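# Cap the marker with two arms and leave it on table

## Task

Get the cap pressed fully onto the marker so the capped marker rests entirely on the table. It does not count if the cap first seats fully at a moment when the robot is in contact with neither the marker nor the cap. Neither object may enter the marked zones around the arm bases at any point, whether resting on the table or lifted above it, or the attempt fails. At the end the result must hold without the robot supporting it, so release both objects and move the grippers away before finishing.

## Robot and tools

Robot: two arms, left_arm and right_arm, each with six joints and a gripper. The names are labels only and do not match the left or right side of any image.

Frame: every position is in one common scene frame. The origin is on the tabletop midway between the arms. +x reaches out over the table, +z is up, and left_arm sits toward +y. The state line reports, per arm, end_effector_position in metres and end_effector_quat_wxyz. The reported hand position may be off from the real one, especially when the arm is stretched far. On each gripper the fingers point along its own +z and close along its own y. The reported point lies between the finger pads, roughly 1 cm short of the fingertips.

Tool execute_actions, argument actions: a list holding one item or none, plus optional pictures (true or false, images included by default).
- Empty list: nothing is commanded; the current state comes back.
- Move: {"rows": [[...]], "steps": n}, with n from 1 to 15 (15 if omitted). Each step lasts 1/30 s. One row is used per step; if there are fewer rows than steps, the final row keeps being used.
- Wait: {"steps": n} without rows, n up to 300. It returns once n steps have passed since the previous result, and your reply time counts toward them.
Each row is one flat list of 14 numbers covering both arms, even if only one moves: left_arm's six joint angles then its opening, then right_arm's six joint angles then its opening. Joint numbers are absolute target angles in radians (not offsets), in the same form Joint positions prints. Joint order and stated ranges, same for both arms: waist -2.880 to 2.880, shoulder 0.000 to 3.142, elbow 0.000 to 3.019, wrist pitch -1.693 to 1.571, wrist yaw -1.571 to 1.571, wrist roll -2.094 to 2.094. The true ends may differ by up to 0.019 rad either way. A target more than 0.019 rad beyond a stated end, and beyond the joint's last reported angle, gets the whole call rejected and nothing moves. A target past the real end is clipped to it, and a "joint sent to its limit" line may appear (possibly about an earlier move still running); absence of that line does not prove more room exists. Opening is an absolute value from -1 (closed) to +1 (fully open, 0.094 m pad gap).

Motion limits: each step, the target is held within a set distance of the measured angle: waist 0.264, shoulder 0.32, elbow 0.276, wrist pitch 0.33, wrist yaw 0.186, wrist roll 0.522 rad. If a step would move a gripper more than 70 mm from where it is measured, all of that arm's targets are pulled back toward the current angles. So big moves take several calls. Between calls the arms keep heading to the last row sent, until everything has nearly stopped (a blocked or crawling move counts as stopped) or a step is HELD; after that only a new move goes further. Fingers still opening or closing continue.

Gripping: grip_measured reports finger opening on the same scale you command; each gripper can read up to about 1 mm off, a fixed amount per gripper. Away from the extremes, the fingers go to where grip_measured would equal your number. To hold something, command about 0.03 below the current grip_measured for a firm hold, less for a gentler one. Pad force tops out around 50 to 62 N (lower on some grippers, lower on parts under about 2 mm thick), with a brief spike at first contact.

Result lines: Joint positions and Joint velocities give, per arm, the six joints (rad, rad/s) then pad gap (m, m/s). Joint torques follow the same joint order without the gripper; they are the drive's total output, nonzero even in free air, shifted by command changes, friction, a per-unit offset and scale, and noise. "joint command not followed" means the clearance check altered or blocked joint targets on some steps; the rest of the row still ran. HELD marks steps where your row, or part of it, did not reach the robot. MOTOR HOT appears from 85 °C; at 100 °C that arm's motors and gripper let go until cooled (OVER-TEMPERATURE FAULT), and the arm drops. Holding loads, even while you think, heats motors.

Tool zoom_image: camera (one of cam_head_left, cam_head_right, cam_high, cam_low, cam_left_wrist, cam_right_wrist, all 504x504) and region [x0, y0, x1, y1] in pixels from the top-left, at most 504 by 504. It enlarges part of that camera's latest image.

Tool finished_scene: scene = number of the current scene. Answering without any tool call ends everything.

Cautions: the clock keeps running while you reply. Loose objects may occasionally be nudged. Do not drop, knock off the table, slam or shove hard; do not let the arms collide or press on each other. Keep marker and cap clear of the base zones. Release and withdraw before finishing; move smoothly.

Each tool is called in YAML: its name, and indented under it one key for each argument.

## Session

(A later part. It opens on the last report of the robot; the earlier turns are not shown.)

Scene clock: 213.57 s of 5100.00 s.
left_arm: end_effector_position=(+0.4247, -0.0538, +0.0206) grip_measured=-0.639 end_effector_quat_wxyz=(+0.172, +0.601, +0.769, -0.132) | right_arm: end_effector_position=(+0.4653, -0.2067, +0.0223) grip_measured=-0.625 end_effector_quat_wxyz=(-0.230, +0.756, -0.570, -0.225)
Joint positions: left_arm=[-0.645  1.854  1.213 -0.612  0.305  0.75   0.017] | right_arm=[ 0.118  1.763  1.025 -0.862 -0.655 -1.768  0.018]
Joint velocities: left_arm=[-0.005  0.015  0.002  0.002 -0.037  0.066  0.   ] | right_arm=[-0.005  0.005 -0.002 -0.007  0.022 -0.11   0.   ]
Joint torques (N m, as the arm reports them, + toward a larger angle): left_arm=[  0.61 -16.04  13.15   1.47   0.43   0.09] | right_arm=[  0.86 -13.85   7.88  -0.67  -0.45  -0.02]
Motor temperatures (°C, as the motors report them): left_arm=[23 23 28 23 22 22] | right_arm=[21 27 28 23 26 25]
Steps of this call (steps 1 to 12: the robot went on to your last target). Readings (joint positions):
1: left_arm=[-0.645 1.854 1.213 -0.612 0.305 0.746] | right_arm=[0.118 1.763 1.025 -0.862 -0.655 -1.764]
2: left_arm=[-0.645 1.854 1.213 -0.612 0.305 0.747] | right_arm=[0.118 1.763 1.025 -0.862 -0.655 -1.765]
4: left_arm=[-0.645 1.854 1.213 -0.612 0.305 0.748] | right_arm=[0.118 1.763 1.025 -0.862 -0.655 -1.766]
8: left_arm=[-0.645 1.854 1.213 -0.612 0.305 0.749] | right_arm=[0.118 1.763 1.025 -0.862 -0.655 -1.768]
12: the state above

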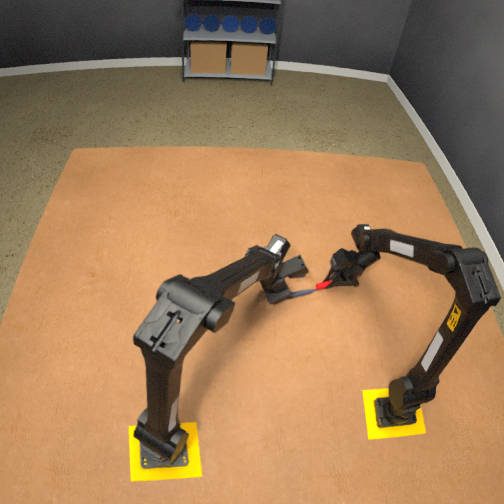

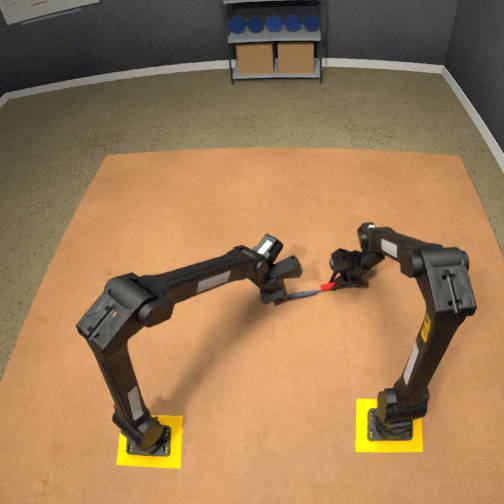

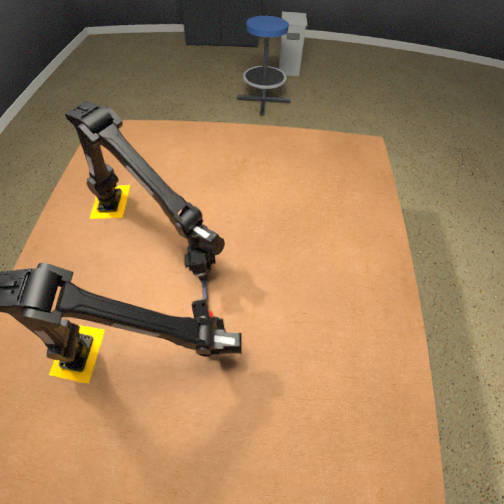

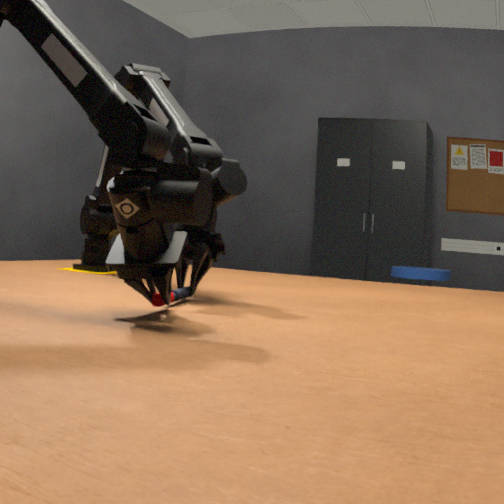

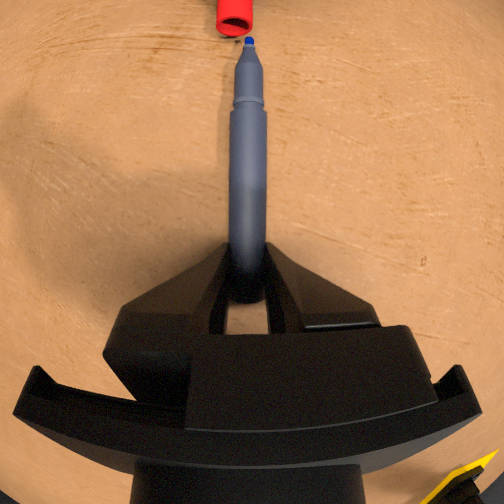

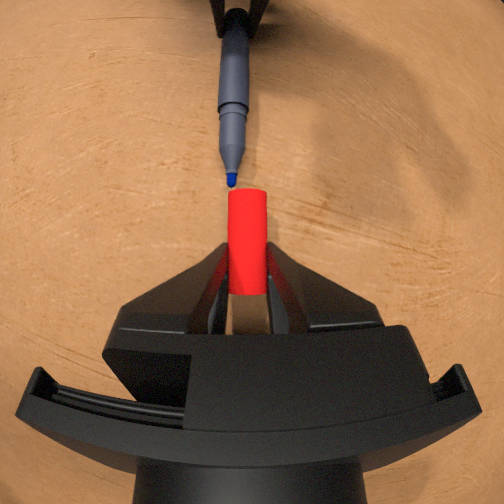

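execute_actions:
  actions:
    - {"rows":[[-0.63,1.858,1.26,-0.59,0.308,0.76,-0.68,0.118,1.785,1.027,-0.878,-0.658,-1.78,-0.67],[-0.624,1.86,1.26,-0.59,0.308,0.76,-0.68,0.118,1.789,1.027,-0.88,-0.658,-1.78,-0.67],[-0.624,1.863,1.26,-0.59,0.308,0.76,-0.68,0.118,1.793,1.027,-0.883,-0.658,-1.78,-0.67],[-0.624,1.867,1.26,-0.59,0.308,0.76,-0.68,0.118,1.797,1.027,-0.886,-0.658,-1.78,-0.67],[-0.624,1.871,1.26,-0.59,0.308,0.76,-0.68,0.118,1.801,1.027,-0.889,-0.658,-1.78,-0.67]],"steps":15}

Scene clock: 231.23 s of 5100.00 s.
left_arm: end_effector_position=(+0.4268, -0.0503, +0.0154) grip_measured=-0.639 end_effector_quat_wxyz=(+0.169, +0.599, +0.772, -0.133) | right_arm: end_effector_position=(+0.4611, -0.2071, +0.0158) grip_measured=-0.625 end_effector_quat_wxyz=(-0.222, +0.753, -0.573, -0.235)
Joint positions: left_arm=[-0.638  1.865  1.214 -0.61   0.307  0.75   0.017] | right_arm=[ 0.118  1.779  1.025 -0.873 -0.656 -1.769  0.018]
Joint velocities: left_arm=[-0.005  0.005  0.012 -0.007 -0.007 -0.022 -0.001] | right_arm=[-0.005 -0.024 -0.007 -0.007  0.022 -0.007 -0.001]
Joint torques (N m, as the arm reports them, + toward a larger angle): left_arm=[  1.07 -15.58  12.96   1.37   0.34   0.1 ] | right_arm=[  0.53 -14.99   7.54  -0.65  -0.46  -0.02]
Motor temperatures (°C, as the motors report them): left_arm=[23 24 29 23 22 22] | right_arm=[21 26 27 23 26 25]
Steps of this call (steps 1 to 15: the robot went on to your last target; steps 16 to 90: nothing new was sent; then 14.17 s passed at rest; steps 91 to 105: all 15 steps of this action). Readings (joint positions):
91: left_arm=[-0.645 1.854 1.213 -0.612 0.305 0.750] | right_arm=[0.118 1.763 1.025 -0.862 -0.655 -1.769]
92: left_arm=[-0.645 1.854 1.213 -0.612 0.305 0.750] | right_arm=[0.118 1.763 1.025 -0.862 -0.655 -1.769]
94: left_arm=[-0.644 1.855 1.213 -0.612 0.305 0.750] | right_arm=[0.118 1.764 1.025 -0.865 -0.656 -1.769]
98: left_arm=[-0.639 1.861 1.213 -0.612 0.305 0.750] | right_arm=[0.118 1.773 1.025 -0.872 -0.656 -1.769]
105: the state above

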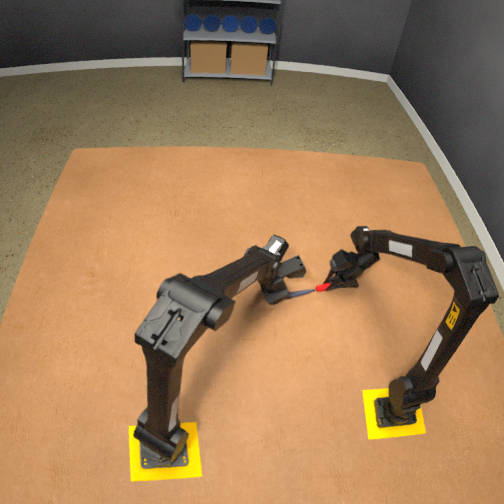

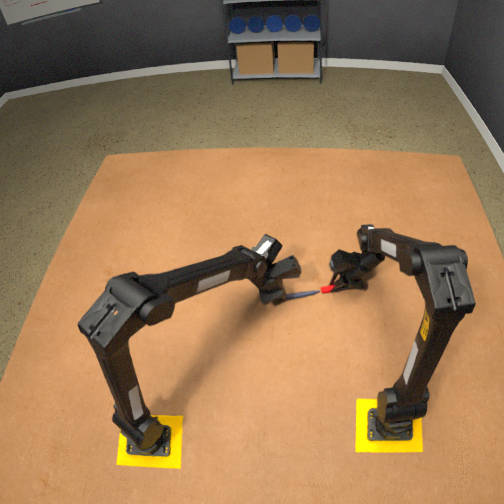

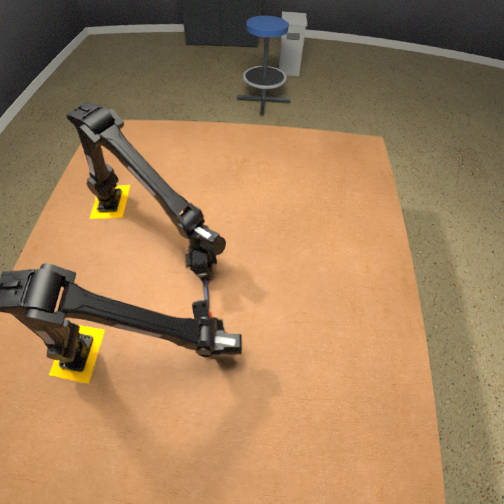

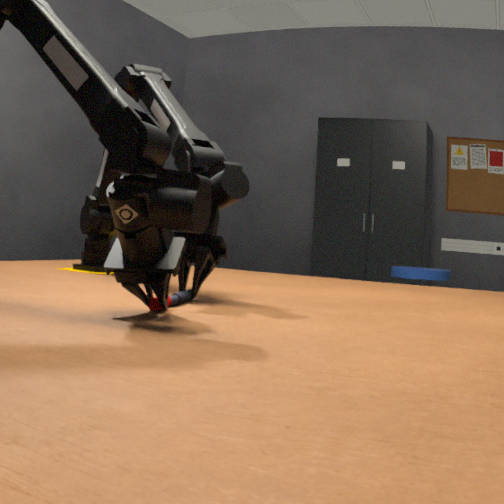

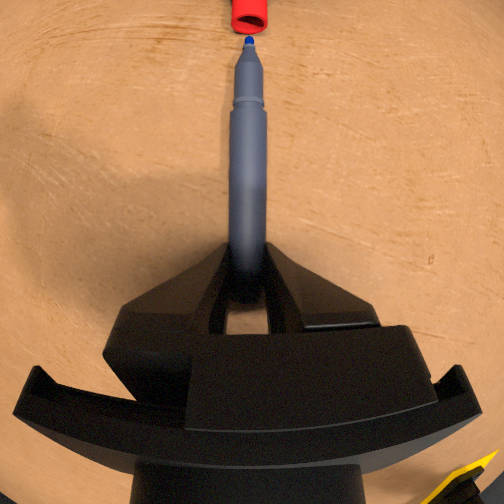

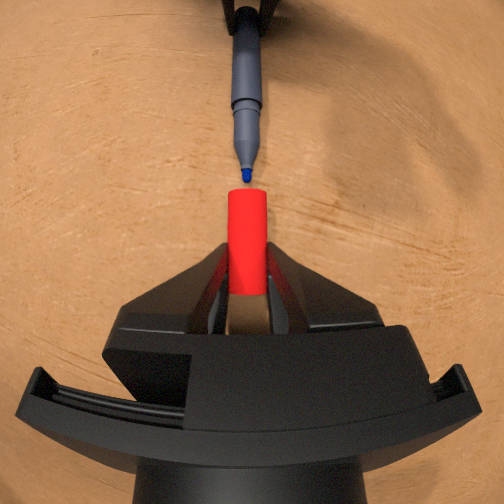

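execute_actions:
  actions:
    - {"rows":[[-0.635,1.871,1.25,-0.59,0.308,0.76,-0.68,0.124,1.808,1.027,-0.87,-0.658,-1.755,-0.67],[-0.635,1.871,1.25,-0.59,0.308,0.76,-0.68,0.13,1.808,1.027,-0.86,-0.658,-1.745,-0.67],[-0.635,1.871,1.25,-0.59,0.308,0.76,-0.68,0.136,1.808,1.027,-0.857,-0.658,-1.736,-0.67],[-0.635,1.871,1.25,-0.59,0.308,0.76,-0.68,0.142,1.808,1.027,-0.855,-0.658,-1.727,-0.67],[-0.635,1.871,1.25,-0.59,0.308,0.76,-0.68,0.148,1.808,1.027,-0.853,-0.658,-1.718,-0.67],[-0.635,1.871,1.25,-0.59,0.308,0.76,-0.68,0.154,1.808,1.027,-0.851,-0.658,-1.709,-0.67],[-0.635,1.871,1.25,-0.59,0.308,0.76,-0.68,0.16,1.808,1.027,-0.849,-0.658,-1.7,-0.67],[-0.635,1.871,1.25,-0.59,0.308,0.76,-0.68,0.166,1.808,1.027,-0.847,-0.658,-1.692,-0.67],[-0.635,1.871,1.25,-0.59,0.308,0.76,-0.68,0.171,1.808,1.027,-0.845,-0.658,-1.688,-0.67],[-0.635,1.871,1.25,-0.59,0.308,0.76,-0.68,0.176,1.808,1.027,-0.845,-0.658,-1.688,-0.67]],"steps":15}

Scene clock: 245.73 s of 5100.00 s.
left_arm: end_effector_position=(+0.4268, -0.0503, +0.0154) grip_measured=-0.639 end_effector_quat_wxyz=(+0.169, +0.599, +0.771, -0.133) | right_arm: end_effector_position=(+0.4545, -0.1831, +0.0141) grip_measured=-0.625 end_effector_quat_wxyz=(-0.210, +0.752, -0.574, -0.245)
Joint positions: left_arm=[-0.638  1.865  1.214 -0.61   0.307  0.751  0.017] | right_arm=[ 0.175  1.783  1.025 -0.861 -0.656 -1.706  0.018]
Joint velocities: left_arm=[ 0.005  0.005  0.007 -0.017 -0.037  0.051 -0.   ] | right_arm=[ 0.005 -0.005 -0.012  0.007  0.022  0.081  0.   ]
Joint torques (N m, as the arm reports them, + toward a larger angle): left_arm=[ -0.12 -15.74  12.01   1.4    0.34   0.05] | right_arm=[  1.11 -13.57   7.66   0.39  -0.44   0.16]
Motor temperatures (°C, as the motors report them): left_arm=[23 24 30 23 22 22] | right_arm=[21 26 27 23 26 25]
Steps of this call (steps 1 to 15: the robot went on to your last target; steps 16 to 90: nothing new was sent; then 11.00 s passed at rest; steps 91 to 105: all 15 steps of this action). Readings (joint positions):
91: left_arm=[-0.638 1.865 1.214 -0.610 0.307 0.750] | right_arm=[0.118 1.779 1.025 -0.873 -0.656 -1.768]
92: left_arm=[-0.638 1.865 1.214 -0.610 0.307 0.750] | right_arm=[0.119 1.779 1.025 -0.873 -0.656 -1.767]
94: left_arm=[-0.638 1.865 1.214 -0.610 0.307 0.750] | right_arm=[0.121 1.780 1.025 -0.873 -0.656 -1.758]
98: left_arm=[-0.638 1.865 1.214 -0.610 0.307 0.750] | right_arm=[0.140 1.783 1.025 -0.867 -0.656 -1.733]
105: the state above

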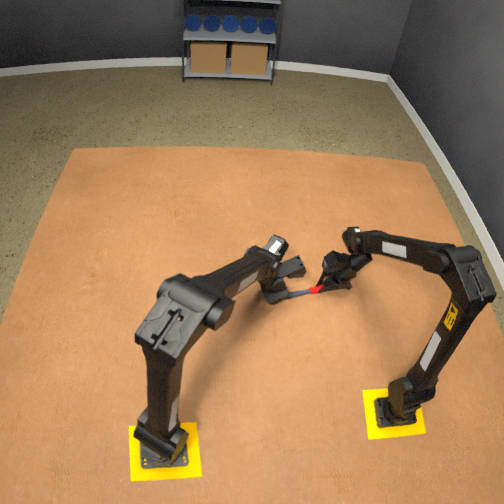

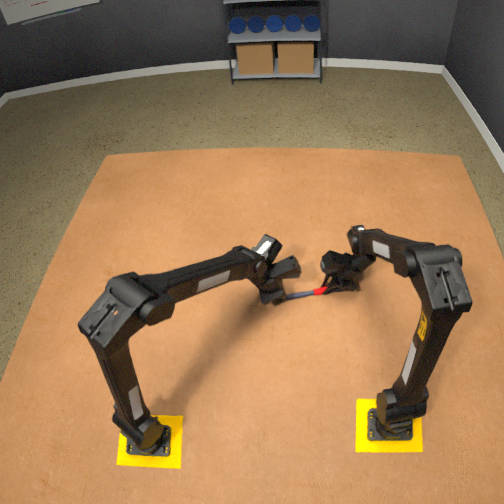

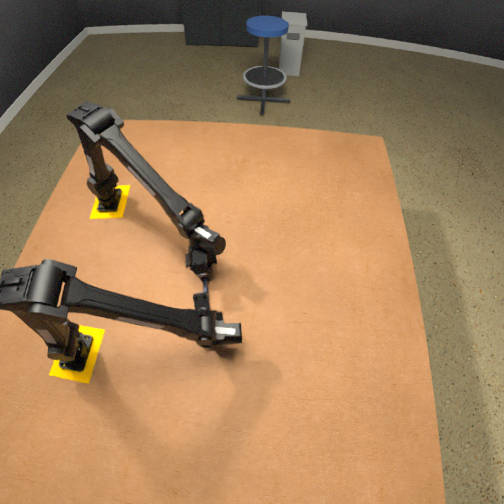

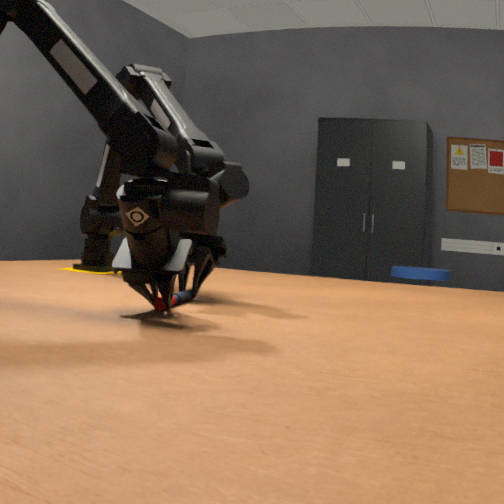

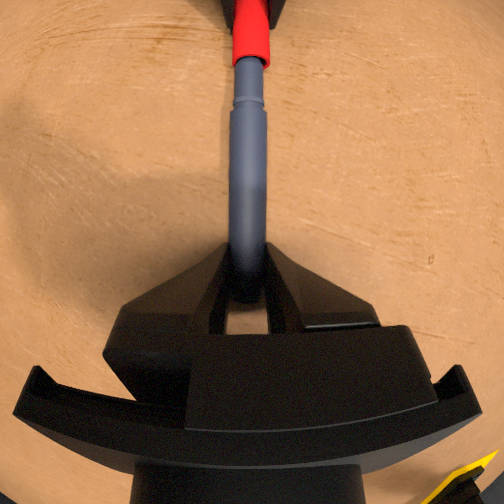

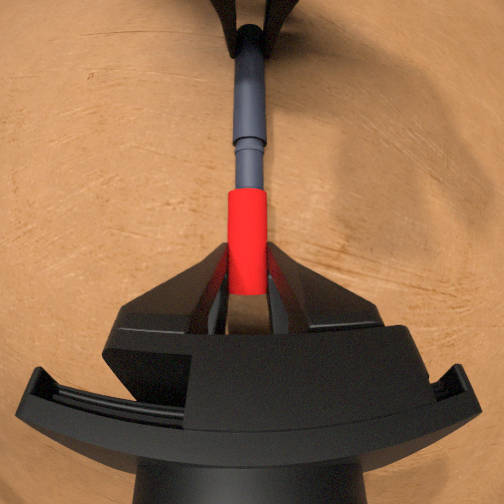

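execute_actions:
  actions:
    - {"rows":[[-0.638,1.871,1.25,-0.59,0.308,0.76,-0.68,0.18,1.8,1.027,-0.838,-0.658,-1.68,-0.67],[-0.638,1.871,1.25,-0.59,0.308,0.76,-0.68,0.186,1.8,1.027,-0.836,-0.658,-1.671,-0.67],[-0.638,1.871,1.25,-0.59,0.308,0.76,-0.68,0.192,1.8,1.027,-0.834,-0.658,-1.662,-0.67],[-0.638,1.871,1.25,-0.59,0.308,0.76,-0.68,0.198,1.8,1.027,-0.832,-0.658,-1.653,-0.67],[-0.638,1.871,1.25,-0.59,0.308,0.76,-0.68,0.204,1.8,1.027,-0.83,-0.658,-1.644,-0.67],[-0.638,1.871,1.25,-0.59,0.308,0.76,-0.68,0.21,1.8,1.027,-0.828,-0.658,-1.635,-0.67],[-0.638,1.871,1.25,-0.59,0.308,0.76,-0.68,0.216,1.8,1.027,-0.826,-0.658,-1.626,-0.67],[-0.638,1.871,1.25,-0.59,0.308,0.76,-0.68,0.222,1.8,1.027,-0.824,-0.658,-1.618,-0.67],[-0.638,1.871,1.25,-0.59,0.308,0.76,-0.68,0.228,1.8,1.027,-0.822,-0.658,-1.612,-0.67],[-0.638,1.871,1.25,-0.59,0.308,0.76,-0.68,0.234,1.8,1.027,-0.82,-0.658,-1.612,-0.67],[-0.642,1.871,1.25,-0.59,0.31,0.76,-0.68,0.24,1.8,1.027,-0.819,-0.66,-1.612,-0.67],[-0.647,1.871,1.25,-0.585,0.314,0.76,-0.68,0.246,1.8,1.027,-0.819,-0.665,-1.612,-0.67],[-0.652,1.871,1.25,-0.58,0.318,0.76,-0.68,0.252,1.8,1.027,-0.819,-0.67,-1.612,-0.67],[-0.657,1.871,1.25,-0.575,0.322,0.76,-0.68,0.258,1.8,1.027,-0.819,-0.675,-1.612,-0.67],[-0.662,1.871,1.25,-0.57,0.326,0.76,-0.68,0.264,1.8,1.027,-0.819,-0.68,-1.612,-0.67]],"steps":15}
  pictures: false

execute_actions:
  actions:
    - {"rows":[[-0.667,1.871,1.252,-0.565,0.329,0.76,-0.68,0.27,1.8,1.027,-0.819,-0.684,-1.612,-0.67],[-0.672,1.871,1.255,-0.56,0.332,0.76,-0.68,0.277,1.8,1.027,-0.819,-0.688,-1.612,-0.67],[-0.677,1.871,1.258,-0.556,0.335,0.76,-0.68,0.284,1.8,1.027,-0.819,-0.692,-1.612,-0.67],[-0.682,1.871,1.262,-0.552,0.338,0.76,-0.68,0.291,1.8,1.027,-0.819,-0.696,-1.612,-0.67],[-0.687,1.871,1.266,-0.548,0.341,0.76,-0.68,0.298,1.8,1.027,-0.819,-0.7,-1.612,-0.67],[-0.692,1.871,1.27,-0.544,0.344,0.76,-0.68,0.305,1.8,1.027,-0.819,-0.704,-1.612,-0.67],[-0.697,1.871,1.274,-0.54,0.347,0.76,-0.68,0.312,1.8,1.027,-0.819,-0.708,-1.612,-0.67]],"steps":12}

zoom_image:
  camera: "cam_left_wrist"
  region: [200,60,300,150]

Scene clock: 276.47 s of 5100.00 s.
left_arm: end_effector_position=(+0.4270, -0.0511, +0.0157) grip_measured=-0.639 end_effector_quat_wxyz=(+0.171, +0.599, +0.770, -0.134) | right_arm: end_effector_position=(+0.4494, -0.1577, +0.0140) grip_measured=-0.625 end_effector_quat_wxyz=(-0.203, +0.750, -0.577, -0.251)
Joint positions: left_arm=[-0.638  1.865  1.214 -0.607  0.31   0.752  0.017] | right_arm=[ 0.234  1.783  1.025 -0.834 -0.657 -1.63   0.018]
Joint velocities: left_arm=[-0.005  0.005  0.017 -0.002  0.007 -0.037  0.   ] | right_arm=[-0.024 -0.005  0.002  0.032 -0.037 -0.007  0.   ]
Joint torques (N m, as the arm reports them, + toward a larger angle): left_arm=[ -2.45 -15.47  11.98   2.05   0.97   0.05] | right_arm=[  3.47 -13.34   7.77   0.54  -1.09   0.19]
Motor temperatures (°C, as the motors report them): left_arm=[23 24 30 23 21 22] | right_arm=[21 26 27 23 26 25]
Steps of this call (steps 1 to 15: the robot went on to your last target; steps 16 to 90: nothing new was sent; then 27.23 s passed at rest; steps 91 to 105: all 15 steps of this action). Readings (joint positions):
91: left_arm=[-0.638 1.865 1.214 -0.610 0.307 0.751] | right_arm=[0.175 1.783 1.025 -0.860 -0.656 -1.698]
92: left_arm=[-0.638 1.865 1.214 -0.610 0.307 0.751] | right_arm=[0.175 1.783 1.025 -0.858 -0.657 -1.695]
94: left_arm=[-0.638 1.865 1.214 -0.610 0.307 0.751] | right_arm=[0.177 1.783 1.025 -0.854 -0.657 -1.686]
98: left_arm=[-0.638 1.865 1.214 -0.608 0.307 0.751] | right_arm=[0.192 1.783 1.025 -0.848 -0.657 -1.660]
105: the state above

Scene clock: 276.87 s of 5100.00 s.
left_arm: end_effector_position=(+0.4272, -0.0527, +0.0162) grip_measured=-0.639 end_effector_quat_wxyz=(+0.173, +0.600, +0.769, -0.137) | right_arm: end_effector_position=(+0.4487, -0.1547, +0.0147) grip_measured=-0.625 end_effector_quat_wxyz=(-0.205, +0.749, -0.577, -0.254)
Joint positions: left_arm=[-0.638  1.865  1.214 -0.602  0.317  0.752  0.017] | right_arm=[ 0.239  1.783  1.025 -0.832 -0.664 -1.624  0.018]
Joint velocities: left_arm=[-0.005 -0.005  0.002 -0.012 -0.022  0.007 -0.001] | right_arm=[-0.024  0.015  0.002 -0.002 -0.081 -0.066 -0.001]
Joint torques (N m, as the arm reports them, + toward a larger angle): left_arm=[ -5.58 -15.66  14.28   3.17   1.59   0.06] | right_arm=[  5.8  -14.65   7.47   0.38  -1.88   0.16]
Motor temperatures (°C, as the motors report them): left_arm=[23 24 30 23 22 22] | right_arm=[21 26 27 23 26 25]
Steps of this call (steps 1 to 12: all 12 steps of this action). Readings (joint positions):
1: left_arm=[-0.638 1.865 1.214 -0.607 0.310 0.752] | right_arm=[0.234 1.783 1.025 -0.834 -0.658 -1.629]
2: left_arm=[-0.638 1.865 1.214 -0.607 0.311 0.752] | right_arm=[0.234 1.783 1.025 -0.834 -0.659 -1.628]
4: left_arm=[-0.638 1.865 1.214 -0.604 0.315 0.752] | right_arm=[0.234 1.783 1.025 -0.834 -0.663 -1.627]
8: left_arm=[-0.638 1.865 1.214 -0.602 0.317 0.752] | right_arm=[0.239 1.783 1.025 -0.832 -0.664 -1.624]
12: the state above

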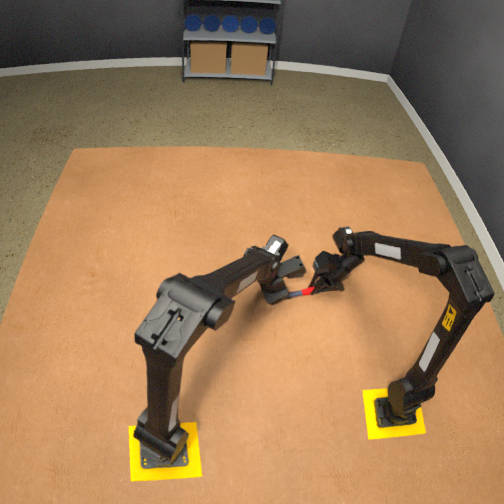

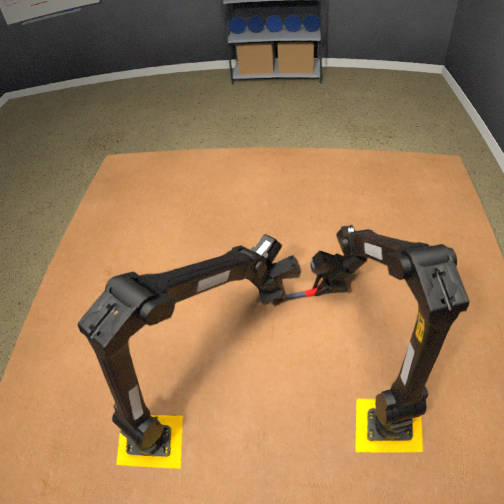

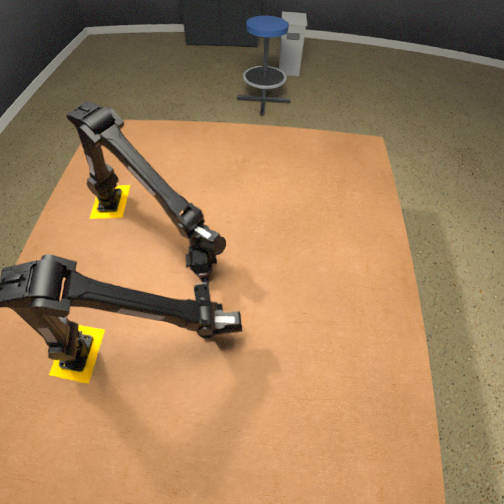

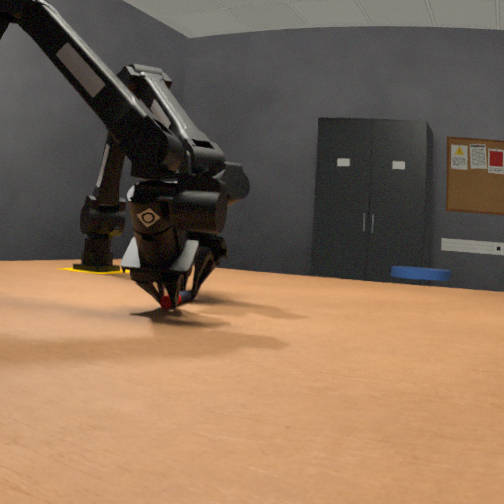

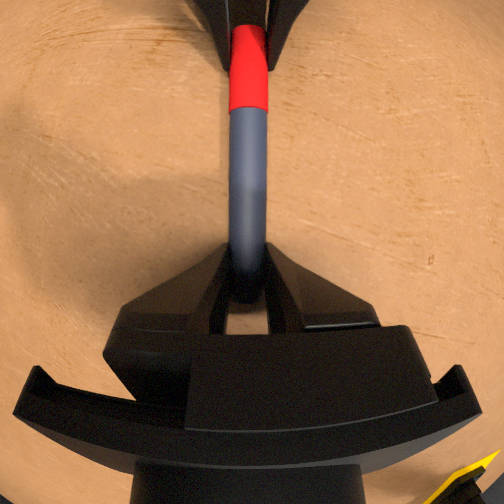

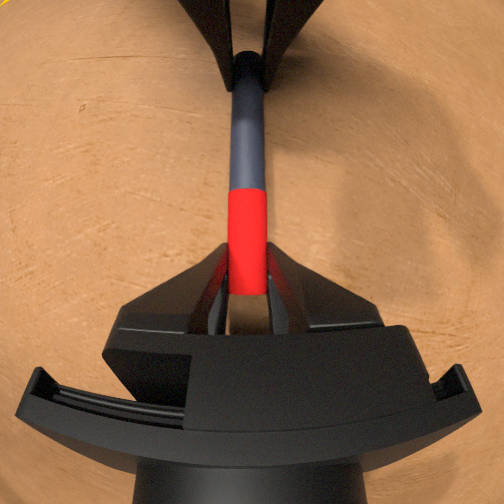

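Region (200, 60, 300, 150) of cam_left_wrist's 504x504 image, scaled by 5.040, with more detail than that image has; it fills the top 454 rows of this view, and the rest is white.

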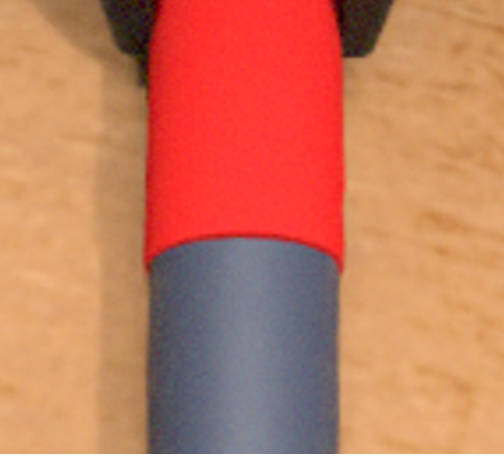

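execute_actions:
  actions:
    - {"rows":[[-0.68,1.87,1.26,-0.555,0.34,0.76,-0.68,0.29,1.8,1.027,-0.82,-0.695,-1.615,-0.67],[-0.665,1.868,1.25,-0.57,0.33,0.758,-0.68,0.27,1.795,1.027,-0.825,-0.68,-1.617,-0.67],[-0.65,1.866,1.24,-0.585,0.322,0.756,-0.68,0.255,1.79,1.027,-0.828,-0.67,-1.62,-0.67],[-0.638,1.865,1.23,-0.595,0.315,0.755,-0.68,0.24,1.79,1.027,-0.83,-0.66,-1.62,-0.67],[-0.638,1.865,1.23,-0.595,0.315,0.755,-0.68,0.24,1.79,1.027,-0.83,-0.66,-1.62,-0.67],[-0.638,1.865,1.23,-0.595,0.315,0.755,-0.68,0.24,1.79,1.027,-0.83,-0.66,-1.62,-0.67],[-0.638,1.865,1.23,-0.595,0.315,0.755,-0.68,0.24,1.79,1.027,-0.83,-0.66,-1.62,-0.67],[-0.638,1.865,1.23,-0.595,0.315,0.755,-0.6,0.24,1.79,1.027,-0.83,-0.66,-1.62,-0.6],[-0.638,1.865,1.23,-0.595,0.315,0.755,-0.45,0.24,1.79,1.027,-0.83,-0.66,-1.62,-0.45],[-0.638,1.865,1.23,-0.595,0.315,0.755,-0.3,0.24,1.79,1.027,-0.83,-0.66,-1.62,-0.3],[-0.638,1.865,1.23,-0.595,0.315,0.755,-0.1,0.24,1.79,1.027,-0.83,-0.66,-1.62,-0.1]],"steps":15}
  pictures: false

execute_actions:
  actions:
    - {"rows":[[-0.638,1.85,1.23,-0.6,0.315,0.755,-0.1,0.24,1.77,1.027,-0.84,-0.66,-1.62,-0.1],[-0.638,1.83,1.23,-0.61,0.315,0.755,-0.1,0.24,1.75,1.027,-0.85,-0.66,-1.62,-0.1],[-0.638,1.81,1.23,-0.62,0.315,0.755,-0.1,0.24,1.73,1.027,-0.86,-0.66,-1.62,-0.1],[-0.635,1.79,1.23,-0.63,0.315,0.755,-0.1,0.235,1.71,1.027,-0.87,-0.66,-1.62,-0.1],[-0.63,1.77,1.23,-0.64,0.315,0.755,-0.1,0.23,1.69,1.027,-0.88,-0.66,-1.62,-0.1],[-0.62,1.75,1.23,-0.65,0.315,0.755,-0.1,0.22,1.67,1.027,-0.89,-0.66,-1.62,-0.1],[-0.6,1.73,1.23,-0.66,0.315,0.755,-0.1,0.2,1.65,1.027,-0.9,-0.66,-1.62,-0.1],[-0.58,1.71,1.23,-0.67,0.315,0.755,-0.1,0.18,1.63,1.027,-0.91,-0.66,-1.62,-0.1],[-0.555,1.69,1.23,-0.685,0.315,0.755,-0.1,0.15,1.61,1.027,-0.92,-0.66,-1.62,-0.1],[-0.53,1.67,1.23,-0.7,0.315,0.755,-0.1,0.12,1.59,1.027,-0.93,-0.66,-1.62,-0.1],[-0.5,1.65,1.23,-0.71,0.315,0.755,-0.1,0.09,1.57,1.027,-0.94,-0.66,-1.62,-0.1],[-0.47,1.63,1.23,-0.725,0.315,0.755,-0.1,0.06,1.55,1.027,-0.95,-0.66,-1.62,-0.1],[-0.44,1.61,1.23,-0.74,0.315,0.755,-0.1,0.03,1.53,1.027,-0.96,-0.66,-1.62,-0.1],[-0.415,1.6,1.23,-0.75,0.315,0.755,-0.1,0,1.52,1.027,-0.97,-0.66,-1.62,-0.1]],"steps":15}
  pictures: false

execute_actions:
  actions:
    - {"steps":15}

Scene clock: 318.87 s of 5100.00 s.
left_arm: end_effector_position=(+0.4276, -0.0521, +0.0160) grip_measured=-0.103 end_effector_quat_wxyz=(+0.173, +0.600, +0.769, -0.135) | right_arm: end_effector_position=(+0.4495, -0.1568, +0.0141) grip_measured=-0.103 end_effector_quat_wxyz=(-0.203, +0.749, -0.579, -0.251)
Joint positions: left_arm=[-0.638  1.865  1.214 -0.602  0.313  0.752  0.042] | right_arm=[ 0.236  1.783  1.025 -0.832 -0.658 -1.624  0.042]
Joint velocities: left_arm=[-0.005 -0.015 -0.017  0.002  0.095 -0.051  0.   ] | right_arm=[-0.015  0.005  0.002 -0.002 -0.007 -0.022  0.   ]
Joint torques (N m, as the arm reports them, + toward a larger angle): left_arm=[ -0.18 -16.23  10.11   0.84   0.41   0.01] | right_arm=[  0.52 -15.25   7.55   0.22  -0.46   0.09]
Motor temperatures (°C, as the motors report them): left_arm=[23 24 31 23 23 22] | right_arm=[22 26 27 23 32 25]
Steps of this call (steps 1 to 15: the robot went on to your last target; steps 16 to 90: nothing new was sent; then 38.50 s passed at rest; steps 91 to 105: all 15 steps of this action). Readings (joint positions):
91: left_arm=[-0.638 1.865 1.214 -0.602 0.316 0.752] | right_arm=[0.239 1.783 1.025 -0.832 -0.661 -1.624]
92: left_arm=[-0.638 1.865 1.214 -0.602 0.314 0.752] | right_arm=[0.238 1.783 1.025 -0.832 -0.658 -1.624]
94: left_arm=[-0.638 1.865 1.214 -0.602 0.310 0.752] | right_arm=[0.236 1.783 1.025 -0.832 -0.655 -1.624]
98: left_arm=[-0.638 1.865 1.214 -0.602 0.310 0.752] | right_arm=[0.236 1.783 1.025 -0.832 -0.656 -1.624]
105: the state above

Scene clock: 319.37 s of 5100.00 s.
left_arm: end_effector_position=(+0.4598, +0.0233, +0.1378) grip_measured=-0.103 end_effector_quat_wxyz=(+0.244, +0.545, +0.795, -0.110) | right_arm: end_effector_position=(+0.4713, -0.2394, +0.1143) grip_measured=-0.102 end_effector_quat_wxyz=(-0.270, +0.702, -0.632, -0.185)
Joint positions: left_arm=[-0.493  1.626  1.214 -0.712  0.316  0.752  0.042] | right_arm=[ 0.041  1.539  1.023 -0.941 -0.66  -1.624  0.042]
Joint velocities: left_arm=[ 0.962 -0.571  0.002 -0.271 -0.007  0.037  0.   ] | right_arm=[-1.06  -0.601 -0.002 -0.183 -0.022  0.022 -0.   ]
Joint torques (N m, as the arm reports them, + toward a larger angle): left_arm=[  1.35 -12.82  11.45   0.07   0.27   0.  ] | right_arm=[  2.27 -12.05   9.66  -0.46  -0.32   0.12]
Motor temperatures (°C, as the motors report them): left_arm=[23 24 31 23 23 22] | right_arm=[22 26 27 23 32 25]
Steps of this call (steps 1 to 15: all 15 steps of this action). Readings (joint positions):
1: left_arm=[-0.638 1.865 1.214 -0.602 0.313 0.752] | right_arm=[0.236 1.783 1.025 -0.832 -0.658 -1.624]
2: left_arm=[-0.638 1.864 1.214 -0.602 0.313 0.752] | right_arm=[0.236 1.782 1.025 -0.832 -0.658 -1.624]
4: left_arm=[-0.638 1.856 1.214 -0.607 0.313 0.752] | right_arm=[0.236 1.775 1.025 -0.841 -0.658 -1.624]
8: left_arm=[-0.633 1.795 1.214 -0.639 0.313 0.752] | right_arm=[0.228 1.713 1.023 -0.876 -0.658 -1.624]
15: the state above

Scene clock: 319.87 s of 5100.00 s.
left_arm: end_effector_position=(+0.4757, +0.0710, +0.1505) grip_measured=-0.103 end_effector_quat_wxyz=(+0.250, +0.509, +0.818, -0.097) | right_arm: end_effector_position=(+0.4733, -0.2584, +0.1280) grip_measured=-0.102 end_effector_quat_wxyz=(-0.281, +0.690, -0.644, -0.172)
Joint positions: left_arm=[-0.404  1.598  1.214 -0.735  0.313  0.752  0.042] | right_arm=[-0.002  1.504  1.022 -0.954 -0.66  -1.624  0.042]
Joint velocities: left_arm=[-0.005 -0.005  0.002 -0.002 -0.081 -0.051 -0.   ] | right_arm=[-0.005 -0.015 -0.002  0.002  0.007 -0.095 -0.   ]
Joint torques (N m, as the arm reports them, + toward a larger angle): left_arm=[ -1.33 -13.46  11.6    0.15   0.39   0.  ] | right_arm=[  1.44 -12.6    9.79  -0.3   -0.35   0.13]
Motor temperatures (°C, as the motors report them): left_arm=[23 24 31 23 23 22] | right_arm=[22 26 27 23 32 25]
Steps of this call (steps 1 to 15: the robot went on to your last target). Readings (joint positions):
1: left_arm=[-0.462 1.608 1.214 -0.720 0.316 0.752] | right_arm=[0.009 1.522 1.023 -0.945 -0.660 -1.624]
2: left_arm=[-0.433 1.595 1.214 -0.725 0.315 0.752] | right_arm=[-0.014 1.511 1.023 -0.948 -0.660 -1.624]
4: left_arm=[-0.395 1.582 1.214 -0.729 0.313 0.752] | right_arm=[-0.034 1.503 1.023 -0.950 -0.660 -1.624]
8: left_arm=[-0.390 1.589 1.214 -0.734 0.313 0.752] | right_arm=[-0.016 1.504 1.022 -0.954 -0.660 -1.624]
15: the state above

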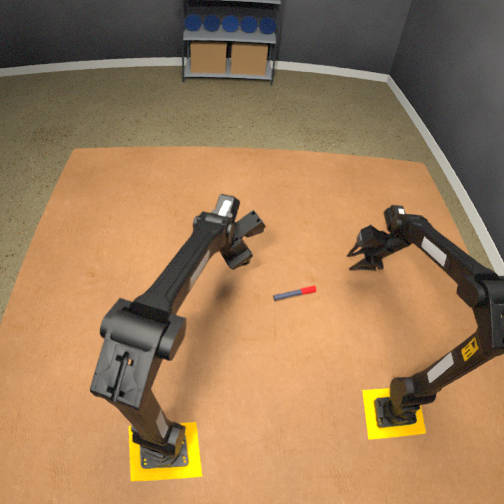

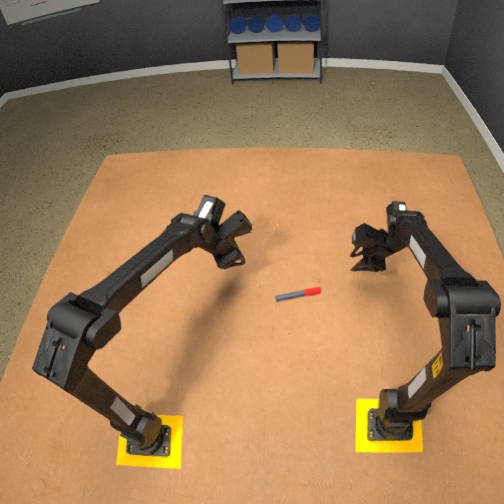

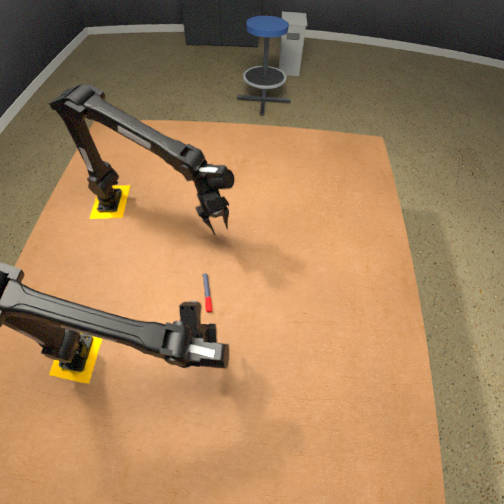

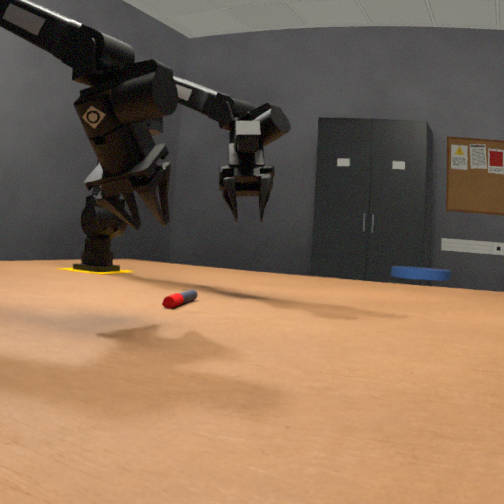

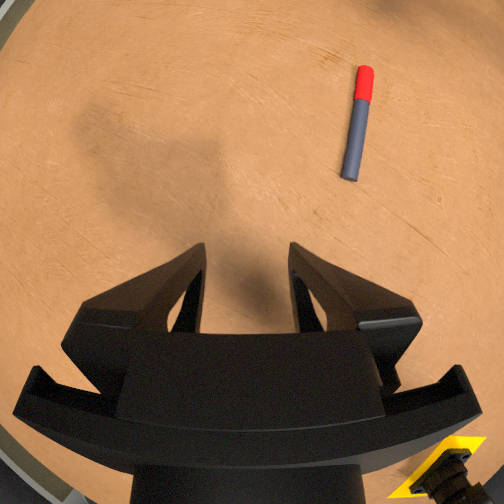

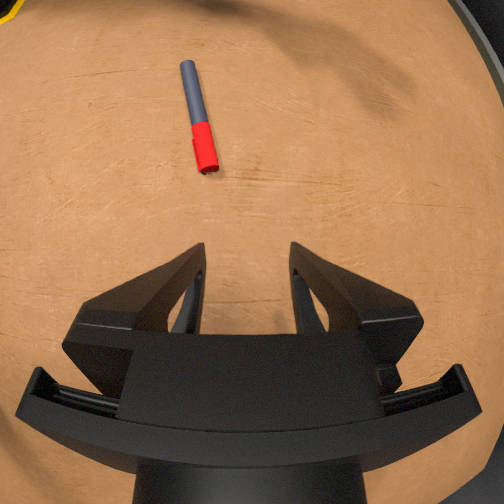

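finished_scene:
  scene: 2

The scene is finished: the task was done.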